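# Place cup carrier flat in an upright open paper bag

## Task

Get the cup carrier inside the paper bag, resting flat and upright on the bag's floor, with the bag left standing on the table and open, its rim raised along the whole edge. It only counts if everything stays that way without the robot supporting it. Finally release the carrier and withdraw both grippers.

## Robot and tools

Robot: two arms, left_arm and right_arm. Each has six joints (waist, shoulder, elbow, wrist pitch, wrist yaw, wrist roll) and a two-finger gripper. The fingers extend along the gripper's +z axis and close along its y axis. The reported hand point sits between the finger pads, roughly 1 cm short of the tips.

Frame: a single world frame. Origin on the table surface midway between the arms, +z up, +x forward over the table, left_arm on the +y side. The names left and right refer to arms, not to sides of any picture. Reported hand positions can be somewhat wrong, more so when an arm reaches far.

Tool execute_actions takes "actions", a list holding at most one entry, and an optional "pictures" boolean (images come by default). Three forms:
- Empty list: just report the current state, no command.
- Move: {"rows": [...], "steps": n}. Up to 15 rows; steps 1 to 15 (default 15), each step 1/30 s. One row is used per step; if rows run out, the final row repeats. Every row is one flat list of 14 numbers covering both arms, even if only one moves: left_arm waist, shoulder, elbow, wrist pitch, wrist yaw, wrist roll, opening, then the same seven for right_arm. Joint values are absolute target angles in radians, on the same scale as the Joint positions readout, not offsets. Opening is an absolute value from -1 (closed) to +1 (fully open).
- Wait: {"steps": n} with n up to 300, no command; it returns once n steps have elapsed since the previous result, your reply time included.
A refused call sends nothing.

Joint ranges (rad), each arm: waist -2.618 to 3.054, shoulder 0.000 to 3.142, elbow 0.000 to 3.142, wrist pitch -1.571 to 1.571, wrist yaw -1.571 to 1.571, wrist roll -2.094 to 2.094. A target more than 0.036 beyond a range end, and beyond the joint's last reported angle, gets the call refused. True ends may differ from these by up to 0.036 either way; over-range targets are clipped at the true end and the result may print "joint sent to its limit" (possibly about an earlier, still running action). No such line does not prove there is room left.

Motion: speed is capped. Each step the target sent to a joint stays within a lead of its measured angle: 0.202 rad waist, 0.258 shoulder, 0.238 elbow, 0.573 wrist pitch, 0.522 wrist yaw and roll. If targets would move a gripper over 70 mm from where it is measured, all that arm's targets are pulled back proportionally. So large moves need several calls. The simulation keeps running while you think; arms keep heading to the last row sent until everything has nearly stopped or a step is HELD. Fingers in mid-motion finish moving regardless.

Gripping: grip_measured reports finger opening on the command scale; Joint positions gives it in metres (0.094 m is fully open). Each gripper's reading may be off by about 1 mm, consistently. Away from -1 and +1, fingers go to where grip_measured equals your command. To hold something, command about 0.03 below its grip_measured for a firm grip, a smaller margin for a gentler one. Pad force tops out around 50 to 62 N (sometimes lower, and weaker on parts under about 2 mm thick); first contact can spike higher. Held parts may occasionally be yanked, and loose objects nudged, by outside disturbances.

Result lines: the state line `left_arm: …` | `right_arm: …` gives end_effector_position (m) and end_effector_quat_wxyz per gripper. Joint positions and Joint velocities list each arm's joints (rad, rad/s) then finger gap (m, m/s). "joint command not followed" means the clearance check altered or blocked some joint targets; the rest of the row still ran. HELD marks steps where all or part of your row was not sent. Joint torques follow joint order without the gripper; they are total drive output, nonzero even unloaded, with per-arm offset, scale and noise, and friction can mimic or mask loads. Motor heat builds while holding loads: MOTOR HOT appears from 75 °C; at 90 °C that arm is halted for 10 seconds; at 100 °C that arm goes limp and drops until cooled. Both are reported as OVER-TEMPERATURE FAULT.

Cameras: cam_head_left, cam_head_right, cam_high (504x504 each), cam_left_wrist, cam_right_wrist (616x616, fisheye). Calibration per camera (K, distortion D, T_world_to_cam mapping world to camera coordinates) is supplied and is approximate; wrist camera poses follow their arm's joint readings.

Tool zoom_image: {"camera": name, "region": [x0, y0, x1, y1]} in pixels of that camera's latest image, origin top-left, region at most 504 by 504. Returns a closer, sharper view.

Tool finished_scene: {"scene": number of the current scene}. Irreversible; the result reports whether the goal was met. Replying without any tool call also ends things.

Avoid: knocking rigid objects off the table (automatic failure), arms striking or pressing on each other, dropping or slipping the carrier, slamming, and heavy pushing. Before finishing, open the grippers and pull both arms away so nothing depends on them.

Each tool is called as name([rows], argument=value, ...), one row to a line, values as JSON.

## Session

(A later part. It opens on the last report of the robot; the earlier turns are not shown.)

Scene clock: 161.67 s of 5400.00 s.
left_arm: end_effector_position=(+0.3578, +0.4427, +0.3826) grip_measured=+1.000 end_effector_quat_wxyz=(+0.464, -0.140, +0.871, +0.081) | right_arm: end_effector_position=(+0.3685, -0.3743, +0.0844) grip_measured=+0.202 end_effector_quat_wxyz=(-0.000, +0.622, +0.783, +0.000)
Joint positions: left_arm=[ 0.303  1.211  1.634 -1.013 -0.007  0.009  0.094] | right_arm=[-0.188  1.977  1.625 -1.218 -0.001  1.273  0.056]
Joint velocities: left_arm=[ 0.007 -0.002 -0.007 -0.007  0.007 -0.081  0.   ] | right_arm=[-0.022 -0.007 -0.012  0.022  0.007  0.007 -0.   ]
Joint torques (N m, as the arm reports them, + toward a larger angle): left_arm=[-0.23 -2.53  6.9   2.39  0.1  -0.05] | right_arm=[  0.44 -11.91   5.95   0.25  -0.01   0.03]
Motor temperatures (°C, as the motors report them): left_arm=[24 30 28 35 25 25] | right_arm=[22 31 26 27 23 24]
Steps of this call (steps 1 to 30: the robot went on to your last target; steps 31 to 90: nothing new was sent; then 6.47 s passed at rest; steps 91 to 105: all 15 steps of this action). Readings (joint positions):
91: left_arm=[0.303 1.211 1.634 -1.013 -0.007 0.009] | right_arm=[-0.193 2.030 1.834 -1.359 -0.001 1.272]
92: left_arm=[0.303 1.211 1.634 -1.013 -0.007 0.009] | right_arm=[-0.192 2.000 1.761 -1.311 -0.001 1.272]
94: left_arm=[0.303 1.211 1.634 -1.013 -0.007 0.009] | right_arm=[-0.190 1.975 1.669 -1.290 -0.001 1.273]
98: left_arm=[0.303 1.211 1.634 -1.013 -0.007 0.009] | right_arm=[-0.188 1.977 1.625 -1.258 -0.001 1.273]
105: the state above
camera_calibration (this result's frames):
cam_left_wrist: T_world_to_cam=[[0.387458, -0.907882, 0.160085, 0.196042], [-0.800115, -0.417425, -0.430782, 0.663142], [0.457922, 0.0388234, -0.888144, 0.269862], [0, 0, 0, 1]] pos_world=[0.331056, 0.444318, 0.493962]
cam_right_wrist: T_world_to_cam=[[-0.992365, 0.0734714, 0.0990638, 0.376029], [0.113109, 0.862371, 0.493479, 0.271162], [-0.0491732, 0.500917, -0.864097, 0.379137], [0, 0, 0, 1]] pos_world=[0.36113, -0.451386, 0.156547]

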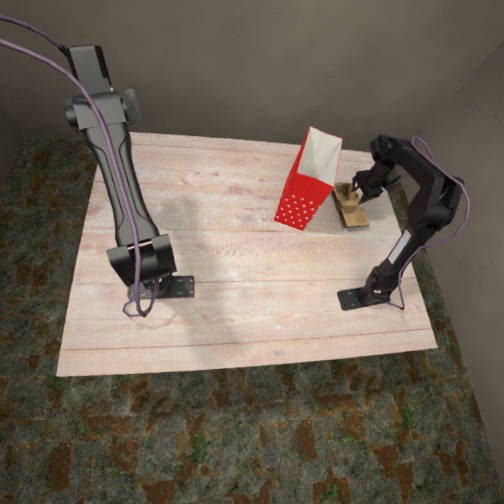

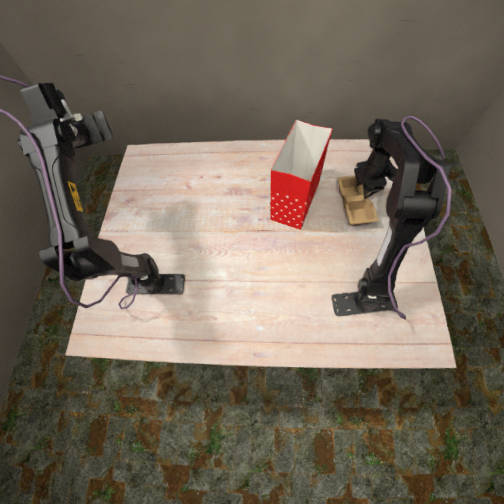

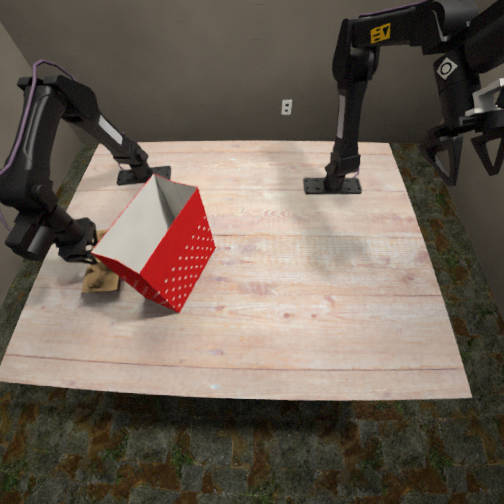

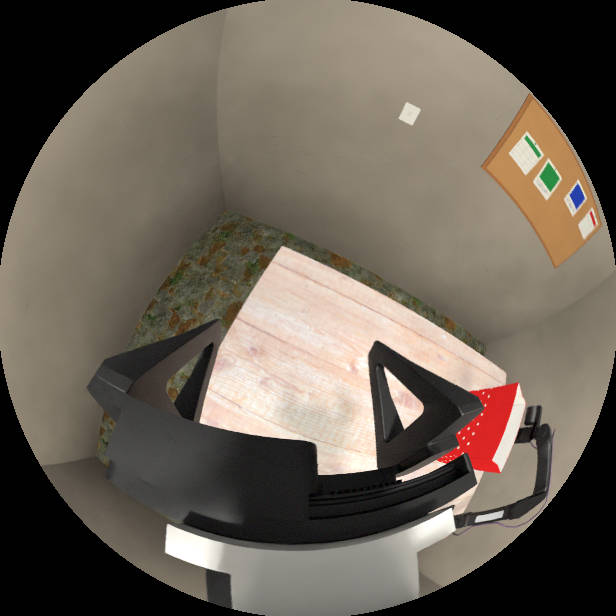

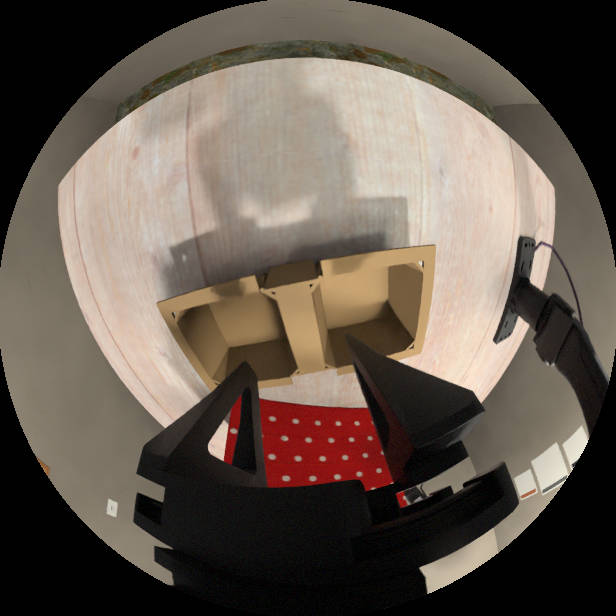

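execute_actions([
  {"rows":[[0.3,1.211,1.634,-1.013,0,0,1,-0.18,1.97,1.54,-1.12,0,1.28,0.2],[0.3,1.211,1.634,-1.013,0,0,1,-0.18,1.97,1.54,-1.12,0,1.28,0.2],[0.3,1.211,1.634,-1.013,0,0,1,-0.18,1.97,1.54,-1.12,0,1.28,0.2],[0.3,1.211,1.634,-1.013,0,0,1,-0.18,1.98,1.45,-1.01,0,1.28,0.2]]},
])

Scene clock: 169.37 s of 5400.00 s.
left_arm: end_effector_position=(+0.3578, +0.4427, +0.3826) grip_measured=+1.000 end_effector_quat_wxyz=(+0.464, -0.140, +0.871, +0.081) | right_arm: end_effector_position=(+0.3629, -0.3739, +0.0373) grip_measured=+0.202 end_effector_quat_wxyz=(+0.000, +0.622, +0.783, +0.001)
Joint positions: left_arm=[ 0.303  1.211  1.634 -1.013 -0.007  0.009  0.094] | right_arm=[-0.188  1.992  1.455 -1.033 -0.001  1.273  0.056]
Joint velocities: left_arm=[ 0.002  0.002 -0.007 -0.022  0.022  0.051  0.   ] | right_arm=[ 0.007  0.002 -0.027  0.037  0.037 -0.081  0.   ]
Joint torques (N m, as the arm reports them, + toward a larger angle): left_arm=[-0.24 -2.52  6.88  2.39  0.08 -0.05] | right_arm=[  0.54 -11.55   5.93   0.29   0.02   0.05]
Motor temperatures (°C, as the motors report them): left_arm=[24 30 28 36 25 25] | right_arm=[22 31 26 27 23 24]
Steps of this call (steps 1 to 15: the robot went on to your last target; steps 16 to 90: nothing new was sent; then 4.20 s passed at rest; steps 91 to 105: all 15 steps of this action). Readings (joint positions):
91: left_arm=[0.303 1.211 1.634 -1.013 -0.007 0.009] | right_arm=[-0.188 1.975 1.612 -1.195 -0.001 1.273]
92: left_arm=[0.303 1.211 1.634 -1.013 -0.007 0.009] | right_arm=[-0.188 1.972 1.595 -1.177 -0.001 1.273]
94: left_arm=[0.303 1.211 1.634 -1.013 -0.007 0.009] | right_arm=[-0.188 1.972 1.549 -1.139 -0.001 1.273]
98: left_arm=[0.303 1.211 1.634 -1.013 -0.007 0.009] | right_arm=[-0.188 1.987 1.463 -1.075 -0.001 1.273]
105: the state above
camera_calibration (this result's frames):
cam_left_wrist: T_world_to_cam=[[0.387458, -0.907882, 0.160085, 0.196042], [-0.800115, -0.417425, -0.430782, 0.663142], [0.457922, 0.0388234, -0.888144, 0.269862], [0, 0, 0, 1]] pos_world=[0.331056, 0.444318, 0.493962]
cam_right_wrist: T_world_to_cam=[[-0.99244, 0.0734767, 0.0983046, 0.375213], [0.112734, 0.862398, 0.493519, 0.294866], [-0.0485156, 0.50087, -0.864162, 0.337665], [0, 0, 0, 1]] pos_world=[0.355517, -0.450988, 0.10939]

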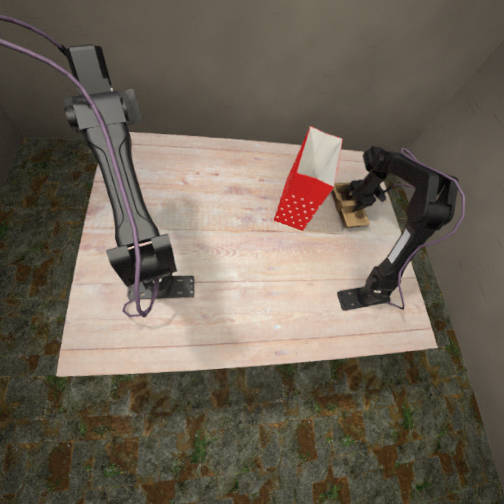

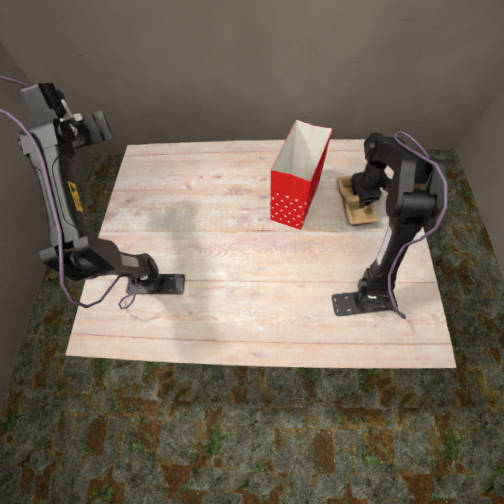

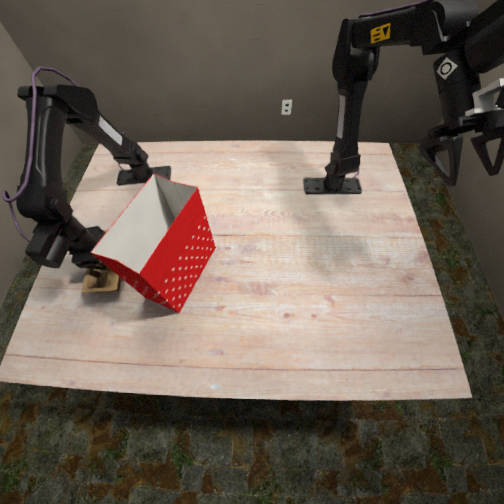

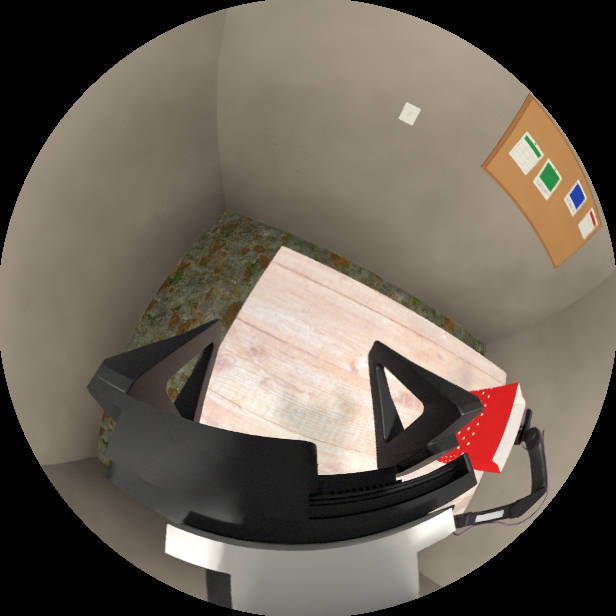

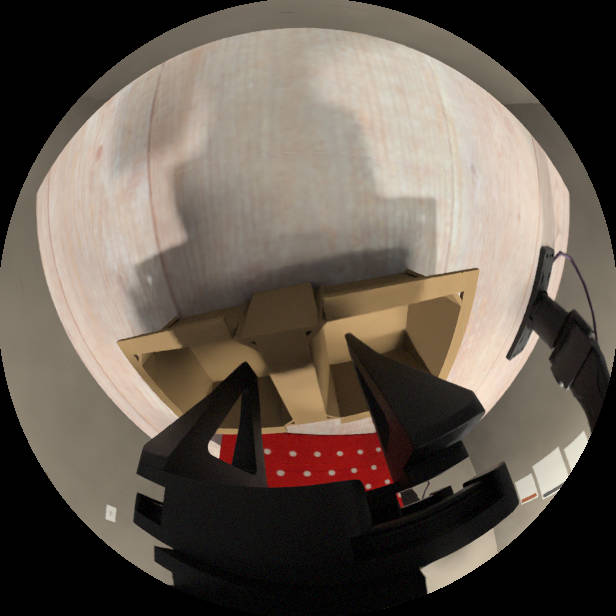

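Well placed; slightly lower, close.

execute_actions([
  {"rows":[[0.3,1.211,1.634,-1.013,0,0,1,-0.18,1.99,1.43,-0.99,0,1.28,0.2],[0.3,1.211,1.634,-1.013,0,0,1,-0.18,1.99,1.43,-0.99,0,1.28,0.2],[0.3,1.211,1.634,-1.013,0,0,1,-0.18,1.99,1.43,-0.99,0,1.28,0.2],[0.3,1.211,1.634,-1.013,0,0,1,-0.18,1.99,1.43,-0.99,0,1.28,0.2],[0.3,1.211,1.634,-1.013,0,0,1,-0.18,1.99,1.43,-0.99,0,1.28,-0.45]]},
], pictures=false)

execute_actions([
  {"steps":10},
], pictures=false)

execute_actions([
  {"rows":[[0.3,1.211,1.634,-1.013,0,0,1,-0.18,1.97,1.5,-1.08,0,1.28,-0.45],[0.3,1.211,1.634,-1.013,0,0,1,-0.18,1.95,1.58,-1.18,0,1.28,-0.45],[0.3,1.211,1.634,-1.013,0,0,1,-0.18,1.93,1.66,-1.28,0,1.28,-0.45],[0.3,1.211,1.634,-1.013,0,0,1,-0.18,1.9,1.74,-1.38,0,1.28,-0.45],[0.3,1.211,1.634,-1.013,0,0,1,-0.18,1.87,1.82,-1.48,0,1.28,-0.45],[0.3,1.211,1.634,-1.013,0,0,1,-0.18,1.83,1.9,-1.55,0,1.28,-0.45],[0.3,1.211,1.634,-1.013,0,0,1,-0.18,1.78,1.98,-1.55,0,1.28,-0.45],[0.3,1.211,1.634,-1.013,0,0,1,-0.18,1.73,2.06,-1.55,0,1.28,-0.45],[0.3,1.211,1.634,-1.013,0,0,1,-0.18,1.68,2.14,-1.55,0,1.28,-0.45],[0.3,1.211,1.634,-1.013,0,0,1,-0.18,1.62,2.22,-1.55,0,1.28,-0.45],[0.3,1.211,1.634,-1.013,0,0,1,-0.18,1.54,2.3,-1.55,0,1.28,-0.45]]},
], pictures=false)

execute_actions([
  {"steps":15},
])

Scene clock: 182.87 s of 5400.00 s.
left_arm: end_effector_position=(+0.3578, +0.4427, +0.3826) grip_measured=+1.000 end_effector_quat_wxyz=(+0.464, -0.140, +0.871, +0.081) | right_arm: end_effector_position=(+0.3694, -0.3742, +0.0362) grip_measured=-0.437 end_effector_quat_wxyz=(+0.011, +0.623, +0.782, +0.009)
Joint positions: left_arm=[ 0.303  1.211  1.634 -1.013 -0.007  0.009  0.094] | right_arm=[-0.188  1.992  1.451 -1.001 -0.001  1.274  0.026]
Joint velocities: left_arm=[-0.002  0.002  0.007  0.051  0.022 -0.051  0.   ] | right_arm=[-0.002 -0.002  0.002  0.007  0.007 -0.007  0.   ]
Joint torques (N m, as the arm reports them, + toward a larger angle): left_arm=[-0.2  -2.51  6.85  2.39  0.09 -0.05] | right_arm=[  0.7  -10.7    4.64   0.37  -0.01   0.06]
Motor temperatures (°C, as the motors report them): left_arm=[24 30 29 36 25 25] | right_arm=[22 32 26 27 23 24]
Steps of this call (steps 1 to 30: the robot went on to your last target; steps 31 to 90: nothing new was sent; then 10.00 s passed at rest; steps 91 to 105: all 15 steps of this action). Readings (joint positions):
91: left_arm=[0.303 1.211 1.634 -1.013 -0.007 0.009] | right_arm=[-0.188 1.992 1.455 -1.019 -0.001 1.273]
92: left_arm=[0.303 1.211 1.634 -1.013 -0.007 0.009] | right_arm=[-0.188 1.992 1.455 -1.016 -0.001 1.273]
94: left_arm=[0.303 1.211 1.634 -1.013 -0.007 0.009] | right_arm=[-0.188 1.992 1.455 -1.010 -0.001 1.273]
98: left_arm=[0.303 1.211 1.634 -1.013 -0.007 0.009] | right_arm=[-0.188 1.992 1.453 -1.002 -0.001 1.273]
105: the state above

Scene clock: 183.20 s of 5400.00 s.
left_arm: end_effector_position=(+0.3578, +0.4427, +0.3826) grip_measured=+1.000 end_effector_quat_wxyz=(+0.464, -0.140, +0.871, +0.081) | right_arm: end_effector_position=(+0.3694, -0.3742, +0.0362) grip_measured=-0.437 end_effector_quat_wxyz=(+0.011, +0.623, +0.782, +0.009)
Joint positions: left_arm=[ 0.303  1.211  1.634 -1.013 -0.007  0.009  0.094] | right_arm=[-0.188  1.992  1.451 -1.001 -0.001  1.274  0.026]
Joint velocities: left_arm=[-0.007 -0.007 -0.017  0.022 -0.081  0.051  0.   ] | right_arm=[-0.007  0.002  0.002 -0.051 -0.037  0.022  0.001]
Joint torques (N m, as the arm reports them, + toward a larger angle): left_arm=[-0.24 -2.51  6.86  2.39  0.08 -0.06] | right_arm=[  0.59 -10.53   4.65   0.33   0.01   0.04]
Motor temperatures (°C, as the motors report them): left_arm=[24 30 29 36 25 25] | right_arm=[22 32 26 27 23 24]
Steps of this call (steps 1 to 10: the robot went on to your last target). Readings (joint positions):
1: left_arm=[0.303 1.211 1.634 -1.013 -0.007 0.009] | right_arm=[-0.188 1.992 1.451 -1.001 -0.001 1.274]
2: left_arm=[0.303 1.211 1.634 -1.013 -0.007 0.009] | right_arm=[-0.188 1.992 1.451 -1.001 -0.001 1.274]
4: left_arm=[0.303 1.211 1.634 -1.013 -0.007 0.009] | right_arm=[-0.188 1.992 1.451 -1.001 -0.001 1.274]
8: left_arm=[0.303 1.211 1.634 -1.013 -0.007 0.009] | right_arm=[-0.188 1.992 1.451 -1.001 -0.001 1.274]
10: the state above

Scene clock: 183.70 s of 5400.00 s.
left_arm: end_effector_position=(+0.3578, +0.4427, +0.3826) grip_measured=+1.000 end_effector_quat_wxyz=(+0.464, -0.140, +0.871, +0.081) | right_arm: end_effector_position=(+0.3761, -0.3747, +0.2742) grip_measured=-0.437 end_effector_quat_wxyz=(+0.182, +0.607, +0.763, +0.126)
Joint positions: left_arm=[ 0.303  1.211  1.634 -1.013 -0.007  0.009  0.094] | right_arm=[-0.188  1.693  1.937 -1.369 -0.001  1.274  0.026]
Joint velocities: left_arm=[-0.007  0.007 -0.007 -0.066 -0.095 -0.022  0.   ] | right_arm=[-0.002 -0.784  1.092 -0.388 -0.037  0.007 -0.001]
Joint torques (N m, as the arm reports them, + toward a larger angle): left_arm=[-0.25 -2.51  6.9   2.39  0.09 -0.05] | right_arm=[ 0.28 -9.48  8.26  0.72  0.05  0.01]
Motor temperatures (°C, as the motors report them): left_arm=[24 30 29 36 25 25] | right_arm=[22 32 26 27 23 24]
Steps of this call (steps 1 to 15: all 15 steps of this action). Readings (joint positions):
1: left_arm=[0.303 1.211 1.634 -1.013 -0.007 0.009] | right_arm=[-0.188 1.992 1.454 -1.008 -0.001 1.274]
2: left_arm=[0.303 1.211 1.634 -1.013 -0.007 0.009] | right_arm=[-0.188 1.993 1.472 -1.039 -0.001 1.274]
4: left_arm=[0.303 1.211 1.634 -1.013 -0.007 0.009] | right_arm=[-0.188 1.991 1.554 -1.138 -0.001 1.274]
8: left_arm=[0.303 1.211 1.634 -1.013 -0.007 0.009] | right_arm=[-0.188 1.916 1.720 -1.263 -0.001 1.274]
15: the state above

Scene clock: 184.20 s of 5400.00 s.
left_arm: end_effector_position=(+0.3578, +0.4427, +0.3826) grip_measured=+1.000 end_effector_quat_wxyz=(+0.464, -0.140, +0.871, +0.081) | right_arm: end_effector_position=(+0.3176, -0.3706, +0.4258) grip_measured=-0.437 end_effector_quat_wxyz=(+0.327, +0.572, +0.718, +0.226)
Joint positions: left_arm=[ 0.303  1.211  1.634 -1.013 -0.007  0.009  0.094] | right_arm=[-0.188  1.527  2.296 -1.523 -0.001  1.276  0.026]
Joint velocities: left_arm=[-0.002  0.007  0.007 -0.051  0.022  0.022  0.   ] | right_arm=[ 0.002  0.188 -0.022 -0.168 -0.051 -0.022  0.   ]
Joint torques (N m, as the arm reports them, + toward a larger angle): left_arm=[-0.21 -2.51  6.87  2.4   0.09 -0.05] | right_arm=[ 0.8  -4.21  4.93  1.34  0.04  0.02]
Motor temperatures (°C, as the motors report them): left_arm=[24 30 29 36 25 25] | right_arm=[22 32 26 27 23 24]
Steps of this call (steps 1 to 15: the robot went on to your last target). Readings (joint positions):
1: left_arm=[0.303 1.211 1.634 -1.013 -0.007 0.009] | right_arm=[-0.188 1.665 1.979 -1.385 -0.001 1.274]
2: left_arm=[0.303 1.211 1.634 -1.013 -0.007 0.009] | right_arm=[-0.188 1.642 2.025 -1.401 -0.001 1.274]
4: left_arm=[0.303 1.211 1.634 -1.013 -0.007 0.009] | right_arm=[-0.188 1.604 2.132 -1.433 -0.001 1.274]
8: left_arm=[0.303 1.211 1.634 -1.013 -0.007 0.009] | right_arm=[-0.188 1.531 2.280 -1.467 -0.001 1.274]
15: the state above
camera_calibration (this result's frames):
cam_left_wrist: T_world_to_cam=[[0.387458, -0.907882, 0.160085, 0.196042], [-0.800115, -0.417425, -0.430782, 0.663142], [0.457922, 0.0388234, -0.888144, 0.269862], [0, 0, 0, 1]] pos_world=[0.331056, 0.444318, 0.493962]
cam_right_wrist: T_world_to_cam=[[-0.750895, 0.0589601, -0.657784, 0.531696], [-0.260807, 0.888578, 0.377372, 0.283185], [0.606742, 0.454921, -0.651851, 0.354041], [0, 0, 0, 1]] pos_world=[0.258293, -0.444042, 0.473658]

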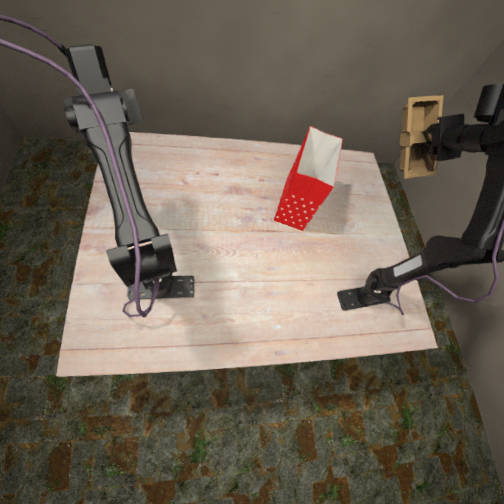

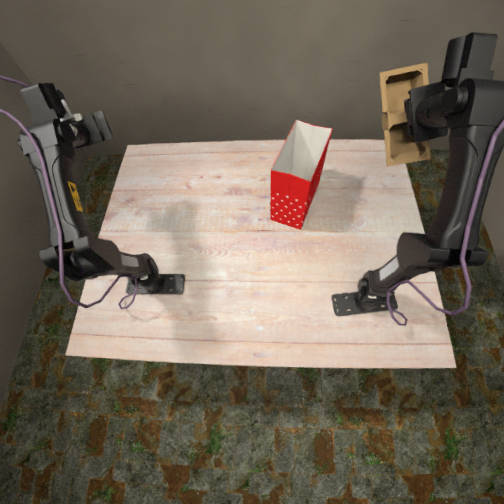

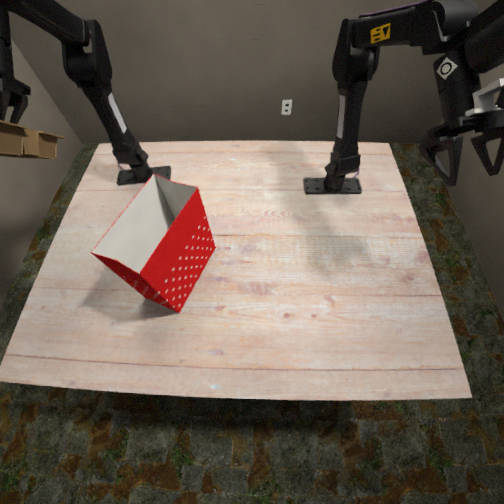

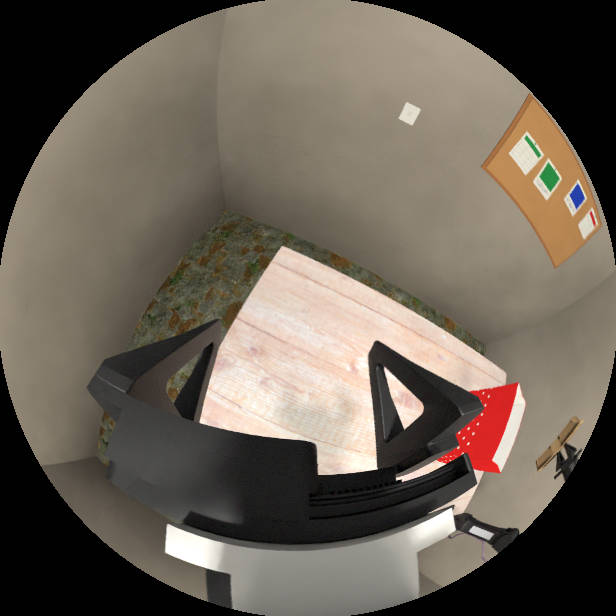

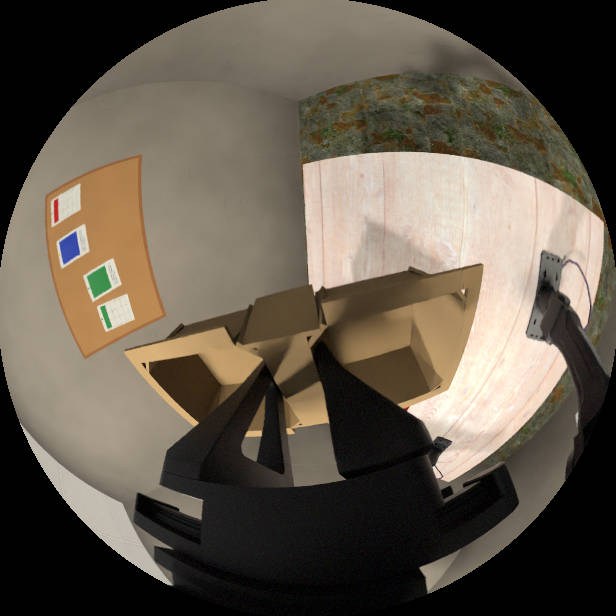

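execute_actions([
  {"rows":[[0.3,1.211,1.634,-1.013,0,0,1,-0.18,1.54,2.3,-1.55,0,1.0,-0.48],[0.3,1.211,1.634,-1.013,0,0,1,-0.18,1.54,2.3,-1.55,0,0.8,-0.48],[0.3,1.211,1.634,-1.013,0,0,1,-0.15,1.54,2.3,-1.55,0,0.6,-0.48],[0.3,1.211,1.634,-1.013,0,0,1,-0.1,1.54,2.3,-1.55,0,0.4,-0.48],[0.3,1.211,1.634,-1.013,0,0,1,-0.05,1.54,2.32,-1.55,0,0.2,-0.48],[0.3,1.211,1.634,-1.013,0,0,1,0,1.54,2.34,-1.55,0,0,-0.48],[0.3,1.211,1.634,-1.013,0,0,1,0.05,1.54,2.35,-1.55,0,-0.2,-0.48],[0.3,1.211,1.634,-1.013,0,0,1,0.1,1.54,2.35,-1.55,0,-0.4,-0.48],[0.3,1.211,1.634,-1.013,0,0,1,0.15,1.54,2.35,-1.55,0,-0.6,-0.48],[0.3,1.211,1.634,-1.013,0,0,1,0.2,1.56,2.35,-1.55,0,-0.73,-0.48],[0.3,1.211,1.634,-1.013,0,0,1,0.25,1.58,2.37,-1.55,0,-0.73,-0.48],[0.3,1.211,1.634,-1.013,0,0,1,0.3,1.6,2.39,-1.55,0,-0.73,-0.48],[0.3,1.211,1.634,-1.013,0,0,1,0.34,1.63,2.4,-1.55,0,-0.73,-0.48],[0.3,1.211,1.634,-1.013,0,0,1,0.37,1.66,2.42,-1.55,0,-0.73,-0.48],[0.3,1.211,1.634,-1.013,0,0,1,0.4,1.68,2.42,-1.55,0,-0.73,-0.48]]},
], pictures=false)

execute_actions([
  {"steps":30},
])

Scene clock: 204.80 s of 5400.00 s.
left_arm: end_effector_position=(+0.3578, +0.4427, +0.3826) grip_measured=+1.000 end_effector_quat_wxyz=(+0.464, -0.140, +0.871, +0.081) | right_arm: end_effector_position=(+0.3015, -0.1954, +0.4226) grip_measured=-0.454 end_effector_quat_wxyz=(+0.383, -0.270, +0.881, +0.064)
Joint positions: left_arm=[ 0.303  1.211  1.634 -1.013 -0.007  0.009  0.094] | right_arm=[ 0.343  1.615  2.387 -1.545 -0.001 -0.134  0.026]
Joint velocities: left_arm=[-0.012  0.002  0.007 -0.037 -0.022 -0.007  0.   ] | right_arm=[ 0.974  0.603  0.335 -0.007 -0.022 -2.718  0.   ]
Joint torques (N m, as the arm reports them, + toward a larger angle): left_arm=[-0.25 -2.53  6.85  2.39  0.09 -0.05] | right_arm=[-0.38 -2.56  5.67  1.34  0.11 -0.04]
Motor temperatures (°C, as the motors report them): left_arm=[24 30 29 36 25 25] | right_arm=[22 29 25 28 23 24]
Steps of this call (steps 1 to 30: the robot went on to your last target; steps 31 to 90: nothing new was sent; then 17.10 s passed at rest; steps 91 to 105: all 15 steps of this action). Readings (joint positions):
91: left_arm=[0.303 1.211 1.634 -1.013 -0.007 0.009] | right_arm=[-0.188 1.542 2.296 -1.538 -0.001 1.232]
92: left_arm=[0.303 1.211 1.634 -1.013 -0.007 0.009] | right_arm=[-0.188 1.542 2.296 -1.538 -0.001 1.155]
94: left_arm=[0.303 1.211 1.634 -1.013 -0.007 0.009] | right_arm=[-0.166 1.542 2.296 -1.539 0.005 0.960]
98: left_arm=[0.303 1.211 1.634 -1.013 -0.007 0.009] | right_arm=[0.011 1.544 2.305 -1.540 0.007 0.564]
105: the state above

Scene clock: 205.80 s of 5400.00 s.
left_arm: end_effector_position=(+0.3578, +0.4427, +0.3826) grip_measured=+1.000 end_effector_quat_wxyz=(+0.464, -0.140, +0.871, +0.081) | right_arm: end_effector_position=(+0.3128, -0.1659, +0.3971) grip_measured=-0.454 end_effector_quat_wxyz=(+0.352, -0.544, +0.761, -0.034)
Joint positions: left_arm=[ 0.303  1.211  1.634 -1.013 -0.007  0.009  0.094] | right_arm=[ 0.399  1.698  2.393 -1.544 -0.006 -0.723  0.026]
Joint velocities: left_arm=[-0.012 -0.027  0.002  0.037 -0.051 -0.022  0.   ] | right_arm=[ 0.007 -0.017 -0.017 -0.037 -0.037  0.066  0.001]
Joint torques (N m, as the arm reports them, + toward a larger angle): left_arm=[-0.27 -2.47  6.89  2.39  0.09 -0.05] | right_arm=[ 0.   -7.77  6.98  1.27  0.03 -0.1 ]
Motor temperatures (°C, as the motors report them): left_arm=[24 30 29 36 25 25] | right_arm=[22 29 26 28 23 24]
Steps of this call (steps 1 to 30: the robot went on to your last target). Readings (joint positions):
1: left_arm=[0.303 1.211 1.634 -1.013 -0.007 0.009] | right_arm=[0.371 1.635 2.393 -1.544 -0.003 -0.234]
2: left_arm=[0.303 1.211 1.634 -1.013 -0.007 0.009] | right_arm=[0.389 1.653 2.393 -1.544 -0.006 -0.330]
4: left_arm=[0.303 1.211 1.634 -1.013 -0.007 0.009] | right_arm=[0.399 1.683 2.393 -1.544 -0.007 -0.473]
8: left_arm=[0.303 1.211 1.634 -1.013 -0.007 0.009] | right_arm=[0.399 1.701 2.393 -1.544 -0.006 -0.622]
30: the state above
camera_calibration (this result's frames):
cam_left_wrist: T_world_to_cam=[[0.387458, -0.907882, 0.160085, 0.196042], [-0.800115, -0.417425, -0.430782, 0.663142], [0.457922, 0.0388234, -0.888144, 0.269862], [0, 0, 0, 1]] pos_world=[0.331056, 0.444318, 0.493962]
cam_right_wrist: T_world_to_cam=[[0.660277, -0.669713, 0.339881, -0.461418], [-0.657607, -0.734145, -0.169068, 0.182786], [0.362749, -0.111876, -0.925147, 0.335941], [0, 0, 0, 1]] pos_world=[0.303003, -0.137242, 0.498525]

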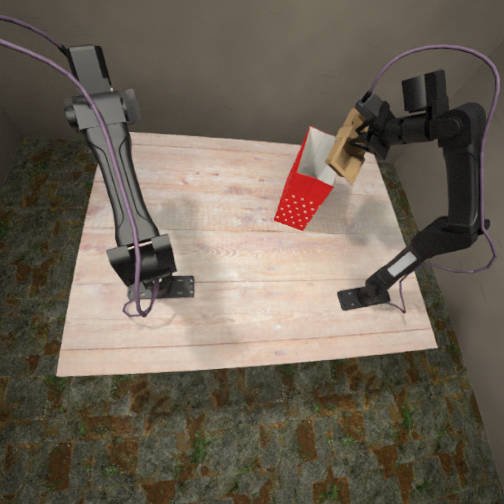

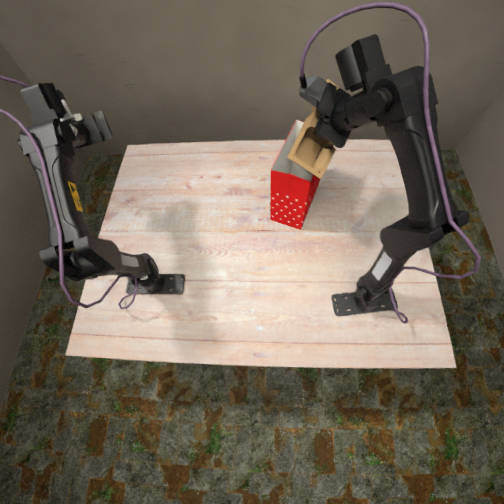

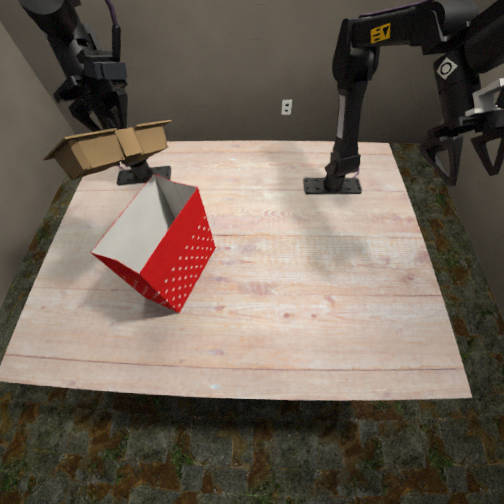

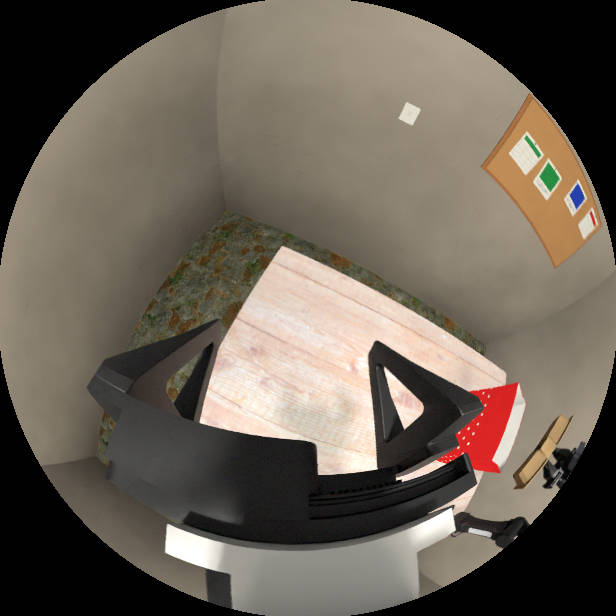

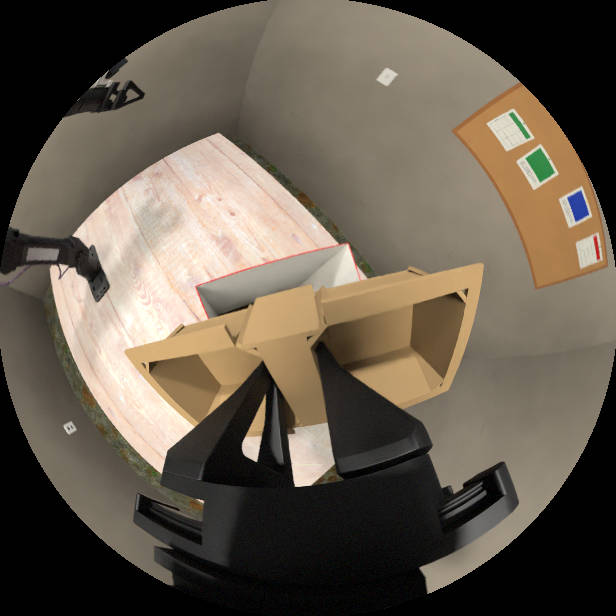

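execute_actions([
  {"rows":[[0.3,1.211,1.634,-1.013,0,0,1,0.4,1.72,2.46,-1.55,0,-0.73,-0.48],[0.3,1.211,1.634,-1.013,0,0,1,0.4,1.72,2.46,-1.55,0,-0.73,-0.48],[0.3,1.211,1.634,-1.013,0,0,1,0.4,1.76,2.5,-1.55,0,-0.73,-0.48],[0.3,1.211,1.634,-1.013,0,0,1,0.4,1.76,2.5,-1.55,0,-0.73,-0.48],[0.3,1.211,1.634,-1.013,0,0,1,0.4,1.82,2.55,-1.55,0,-0.73,-0.48]]},
])

Scene clock: 221.43 s of 5400.00 s.
left_arm: end_effector_position=(+0.3578, +0.4427, +0.3826) grip_measured=+1.000 end_effector_quat_wxyz=(+0.464, -0.140, +0.871, +0.081) | right_arm: end_effector_position=(+0.3422, -0.1494, +0.3866) grip_measured=-0.454 end_effector_quat_wxyz=(+0.345, -0.546, +0.763, -0.034)
Joint positions: left_arm=[ 0.303  1.211  1.634 -1.013 -0.007  0.009  0.094] | right_arm=[ 0.399  1.832  2.519 -1.551 -0.005 -0.724  0.026]
Joint velocities: left_arm=[ 0.007 -0.007 -0.007 -0.007 -0.022 -0.037  0.   ] | right_arm=[-0.007 -0.002 -0.002 -0.066  0.095  0.022  0.   ]
Joint torques (N m, as the arm reports them, + toward a larger angle): left_arm=[-0.22 -2.52  6.86  2.39  0.1  -0.05] | right_arm=[-0.11 -8.74  7.29  1.31  0.05 -0.05]
Motor temperatures (°C, as the motors report them): left_arm=[24 30 29 36 25 25] | right_arm=[22 30 26 28 23 24]
Steps of this call (steps 1 to 15: the robot went on to your last target; steps 16 to 90: nothing new was sent; then 12.13 s passed at rest; steps 91 to 105: all 15 steps of this action). Readings (joint positions):
91: left_arm=[0.303 1.211 1.634 -1.013 -0.007 0.009] | right_arm=[0.399 1.701 2.402 -1.549 -0.005 -0.724]
92: left_arm=[0.303 1.211 1.634 -1.013 -0.007 0.009] | right_arm=[0.399 1.707 2.413 -1.549 -0.005 -0.724]
94: left_arm=[0.303 1.211 1.634 -1.013 -0.007 0.009] | right_arm=[0.399 1.728 2.452 -1.554 -0.005 -0.724]
98: left_arm=[0.303 1.211 1.634 -1.013 -0.007 0.009] | right_arm=[0.399 1.796 2.519 -1.551 -0.005 -0.724]
105: the state above
camera_calibration (this result's frames):
cam_left_wrist: T_world_to_cam=[[0.387458, -0.907882, 0.160085, 0.196042], [-0.800115, -0.417425, -0.430782, 0.663142], [0.457922, 0.0388234, -0.888144, 0.269862], [0, 0, 0, 1]] pos_world=[0.331056, 0.444318, 0.493962]
cam_right_wrist: T_world_to_cam=[[0.664527, -0.66686, 0.337196, -0.466162], [-0.65956, -0.735536, -0.154816, 0.207369], [0.35126, -0.119522, -0.928618, 0.321549], [0, 0, 0, 1]] pos_world=[0.333602, -0.119905, 0.487888]

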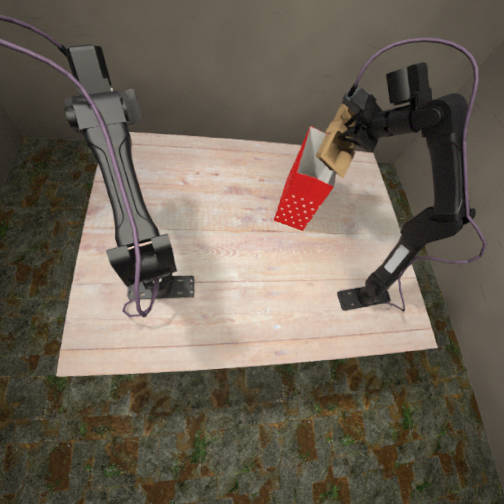

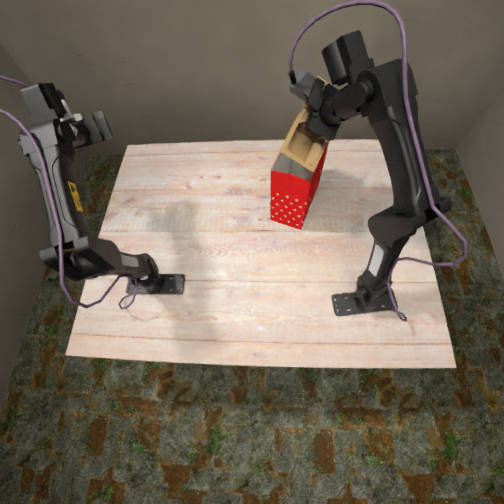

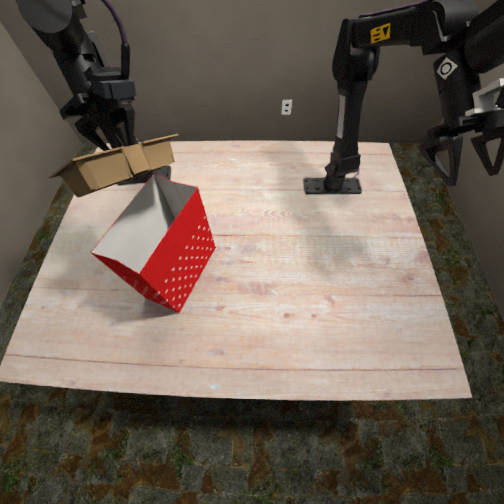

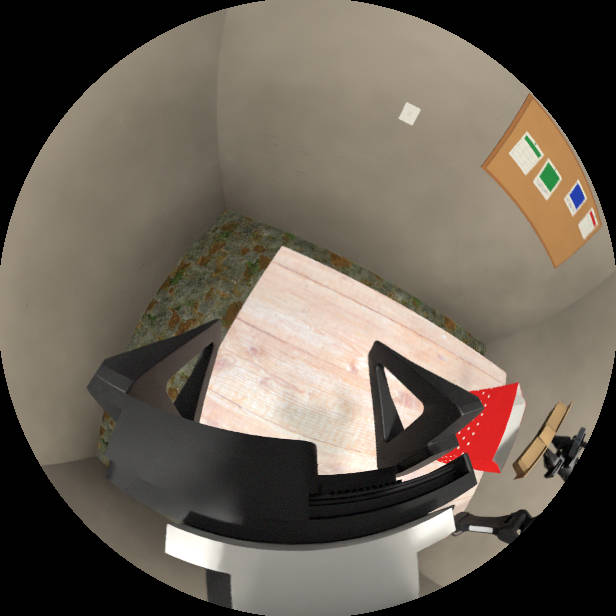

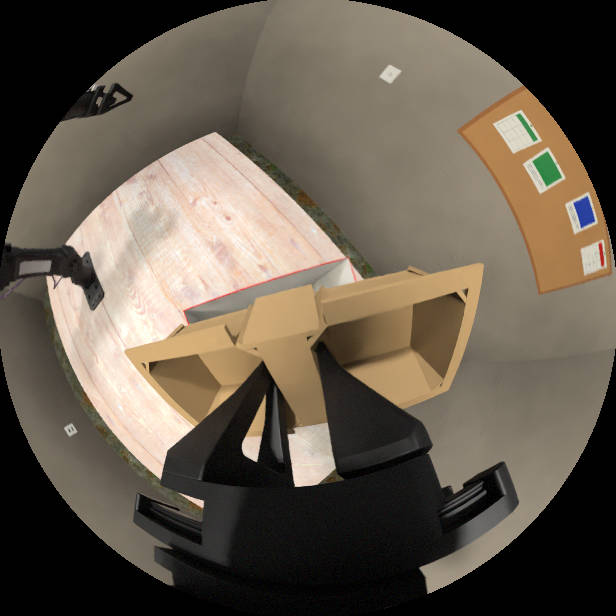

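execute_actions([
  {"rows":[[0.3,1.211,1.634,-1.013,0,0,1,0.4,1.85,2.52,-1.55,0,-0.73,-0.48],[0.3,1.211,1.634,-1.013,0,0,1,0.4,1.85,2.52,-1.55,0,-0.73,-0.48],[0.3,1.211,1.634,-1.013,0,0,1,0.4,1.87,2.48,-1.55,0,-0.73,-0.48],[0.3,1.211,1.634,-1.013,0,0,1,0.4,1.87,2.48,-1.55,0,-0.73,-0.48],[0.3,1.211,1.634,-1.013,0,0,1,0.4,1.89,2.44,-1.55,0,-0.73,-0.48]]},
])

Scene clock: 228.13 s of 5400.00 s.
left_arm: end_effector_position=(+0.3578, +0.4427, +0.3826) grip_measured=+1.000 end_effector_quat_wxyz=(+0.464, -0.140, +0.871, +0.081) | right_arm: end_effector_position=(+0.3578, -0.1406, +0.3342) grip_measured=-0.454 end_effector_quat_wxyz=(+0.275, -0.559, +0.782, -0.026)
Joint positions: left_arm=[ 0.303  1.211  1.634 -1.013 -0.007  0.009  0.094] | right_arm=[ 0.399  1.908  2.446 -1.549 -0.005 -0.724  0.026]
Joint velocities: left_arm=[ 0.002 -0.012 -0.007 -0.007  0.007 -0.037  0.   ] | right_arm=[-0.002 -0.017  0.017  0.051 -0.066 -0.007 -0.002]
Joint torques (N m, as the arm reports them, + toward a larger angle): left_arm=[-0.22 -2.52  6.85  2.39  0.09 -0.04] | right_arm=[  0.05 -10.49   4.98   1.12   0.07  -0.08]
Motor temperatures (°C, as the motors report them): left_arm=[24 30 29 37 25 25] | right_arm=[22 30 26 28 23 24]
Steps of this call (steps 1 to 15: the robot went on to your last target; steps 16 to 90: nothing new was sent; then 3.20 s passed at rest; steps 91 to 105: all 15 steps of this action). Readings (joint positions):
91: left_arm=[0.303 1.211 1.634 -1.013 -0.007 0.009] | right_arm=[0.399 1.833 2.519 -1.551 -0.005 -0.724]
92: left_arm=[0.303 1.211 1.634 -1.013 -0.007 0.009] | right_arm=[0.399 1.834 2.519 -1.551 -0.005 -0.724]
94: left_arm=[0.303 1.211 1.634 -1.013 -0.007 0.009] | right_arm=[0.399 1.841 2.512 -1.551 -0.005 -0.724]
98: left_arm=[0.303 1.211 1.634 -1.013 -0.007 0.009] | right_arm=[0.399 1.872 2.467 -1.549 -0.005 -0.724]
105: the state above
camera_calibration (this result's frames):
cam_left_wrist: T_world_to_cam=[[0.387458, -0.907882, 0.160085, 0.196042], [-0.800115, -0.417425, -0.430782, 0.663142], [0.457922, 0.0388234, -0.888144, 0.269862], [0, 0, 0, 1]] pos_world=[0.331056, 0.444318, 0.493962]
cam_right_wrist: T_world_to_cam=[[0.70531, -0.643712, 0.296937, -0.45085], [-0.670504, -0.741747, -0.0153507, 0.172512], [0.230134, -0.188271, -0.954774, 0.3109], [0, 0, 0, 1]] pos_world=[0.36211, -0.103724, 0.433362]

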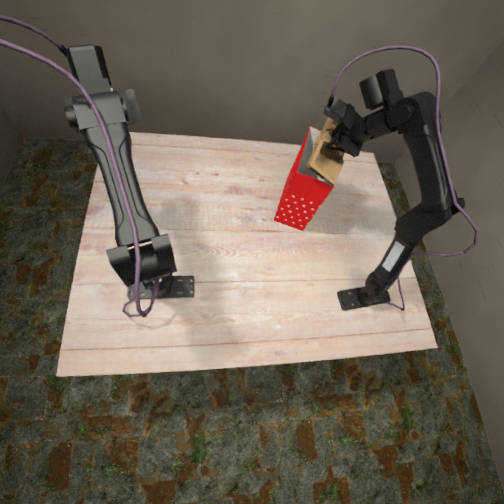

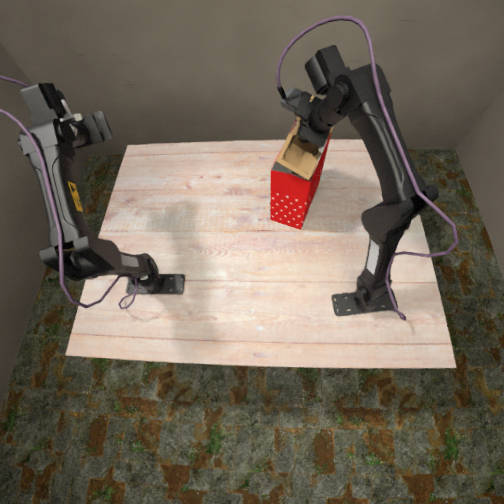

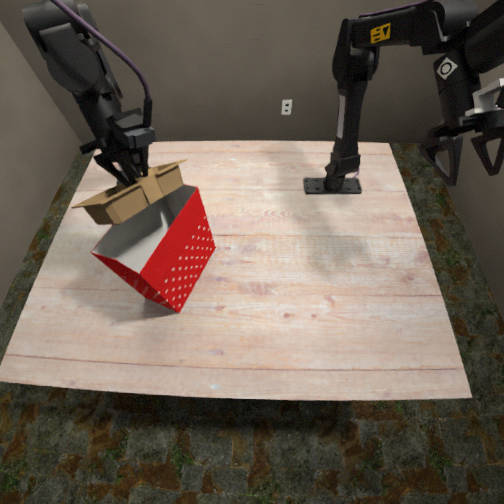

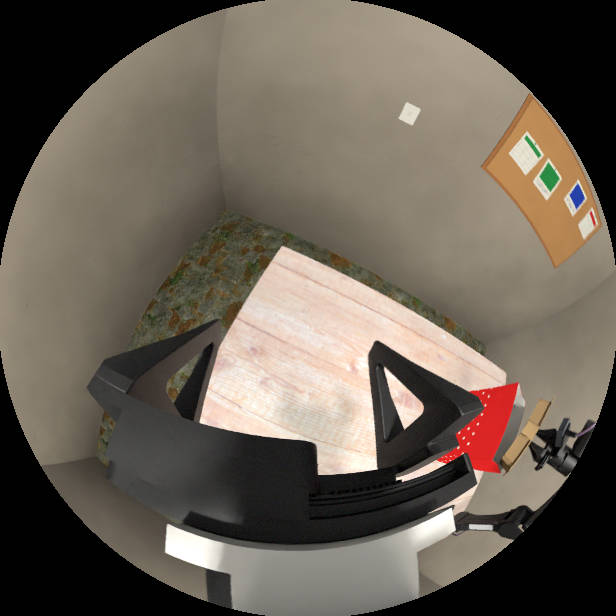

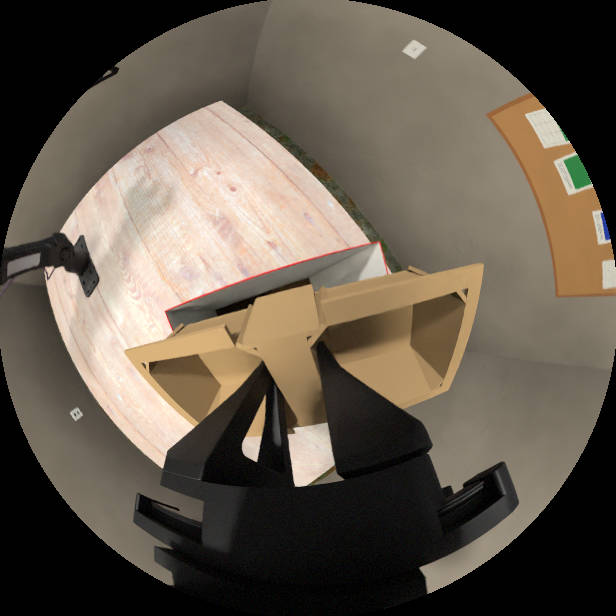

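execute_actions([
  {"rows":[[0.3,1.211,1.634,-1.013,0,0,1,0.44,1.89,2.44,-1.55,0,-0.7,-0.48],[0.3,1.211,1.634,-1.013,0,0,1,0.44,1.89,2.44,-1.55,0,-0.7,-0.48],[0.3,1.211,1.634,-1.013,0,0,1,0.44,1.89,2.44,-1.55,0,-0.7,-0.48],[0.3,1.211,1.634,-1.013,0,0,1,0.44,1.9,2.41,-1.55,0,-0.7,-0.48],[0.3,1.211,1.634,-1.013,0,0,1,0.44,1.9,2.41,-1.55,0,-0.7,-0.48],[0.3,1.211,1.634,-1.013,0,0,1,0.44,1.91,2.38,-1.55,0,-0.7,-0.48],[0.3,1.211,1.634,-1.013,0,0,1,0.44,1.91,2.38,-1.55,0,-0.7,-0.48],[0.3,1.211,1.634,-1.013,0,0,1,0.44,1.93,2.35,-1.55,0,-0.7,-0.48]]},
])

Scene clock: 244.93 s of 5400.00 s.
left_arm: end_effector_position=(+0.3578, +0.4427, +0.3826) grip_measured=+1.000 end_effector_quat_wxyz=(+0.464, -0.140, +0.871, +0.081) | right_arm: end_effector_position=(+0.3515, -0.1268, +0.2971) grip_measured=-0.454 end_effector_quat_wxyz=(+0.222, -0.575, +0.787, -0.017)
Joint positions: left_arm=[ 0.303  1.211  1.634 -1.013 -0.007  0.009  0.094] | right_arm=[ 0.437  1.936  2.362 -1.548 -0.    -0.708  0.026]
Joint velocities: left_arm=[-0.002  0.002 -0.012 -0.022  0.037 -0.051  0.   ] | right_arm=[-0.007 -0.002 -0.007 -0.022 -0.037  0.051  0.001]
Joint torques (N m, as the arm reports them, + toward a larger angle): left_arm=[-0.25 -2.54  6.88  2.4   0.09 -0.05] | right_arm=[ 0.5  -9.9   4.76  0.96  0.02  0.04]
Motor temperatures (°C, as the motors report them): left_arm=[24 30 29 37 25 25] | right_arm=[22 31 26 28 23 24]
Steps of this call (steps 1 to 15: the robot went on to your last target; steps 16 to 90: nothing new was sent; then 13.30 s passed at rest; steps 91 to 105: all 15 steps of this action). Readings (joint positions):
91: left_arm=[0.303 1.211 1.634 -1.013 -0.007 0.009] | right_arm=[0.403 1.907 2.446 -1.549 -0.002 -0.721]
92: left_arm=[0.303 1.211 1.634 -1.013 -0.007 0.009] | right_arm=[0.409 1.907 2.446 -1.549 -0.000 -0.719]
94: left_arm=[0.303 1.211 1.634 -1.013 -0.007 0.009] | right_arm=[0.426 1.907 2.442 -1.549 -0.000 -0.715]
98: left_arm=[0.303 1.211 1.634 -1.013 -0.007 0.009] | right_arm=[0.437 1.908 2.402 -1.547 -0.000 -0.712]
105: the state above
camera_calibration (this result's frames):
cam_left_wrist: T_world_to_cam=[[0.387458, -0.907882, 0.160085, 0.196042], [-0.800115, -0.417425, -0.430782, 0.663142], [0.457922, 0.0388234, -0.888144, 0.269862], [0, 0, 0, 1]] pos_world=[0.331056, 0.444318, 0.493962]
cam_right_wrist: T_world_to_cam=[[0.746349, -0.612639, 0.260072, -0.426062], [-0.650325, -0.754404, 0.0891771, 0.138131], [0.141566, -0.235689, -0.961462, 0.306591], [0, 0, 0, 1]] pos_world=[0.364418, -0.0845553, 0.393265]

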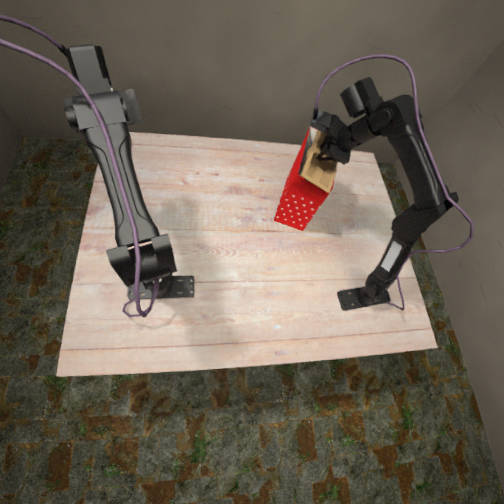

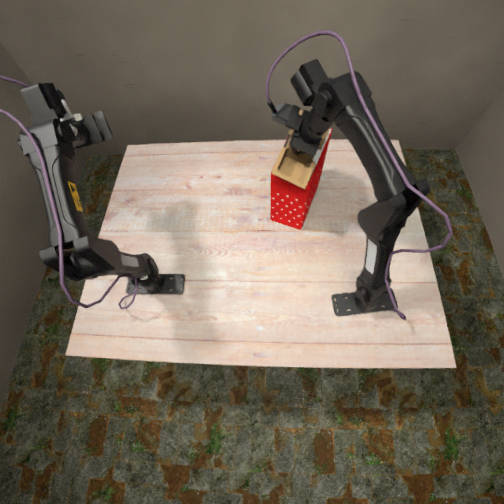

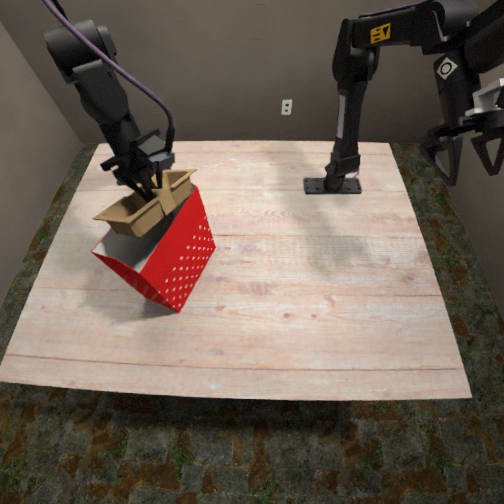

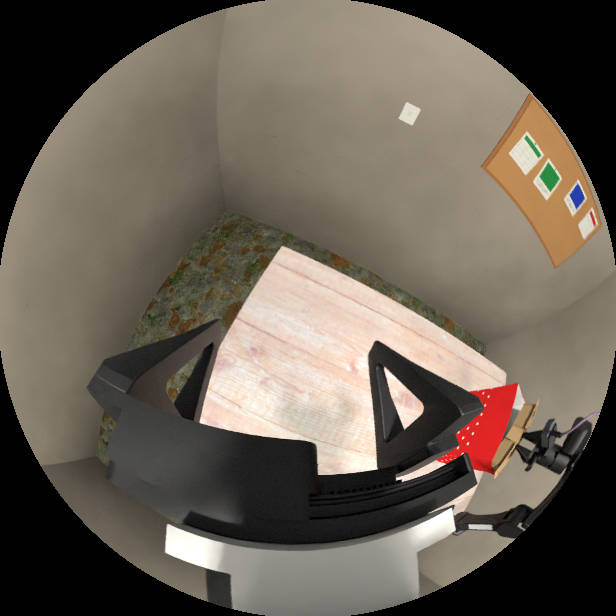

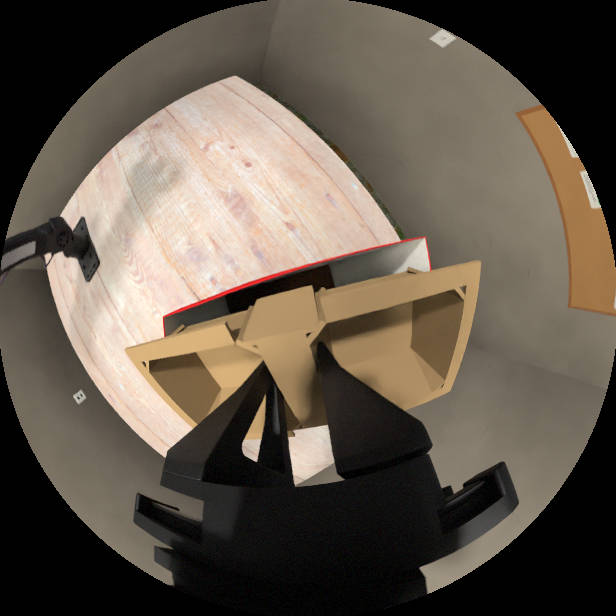

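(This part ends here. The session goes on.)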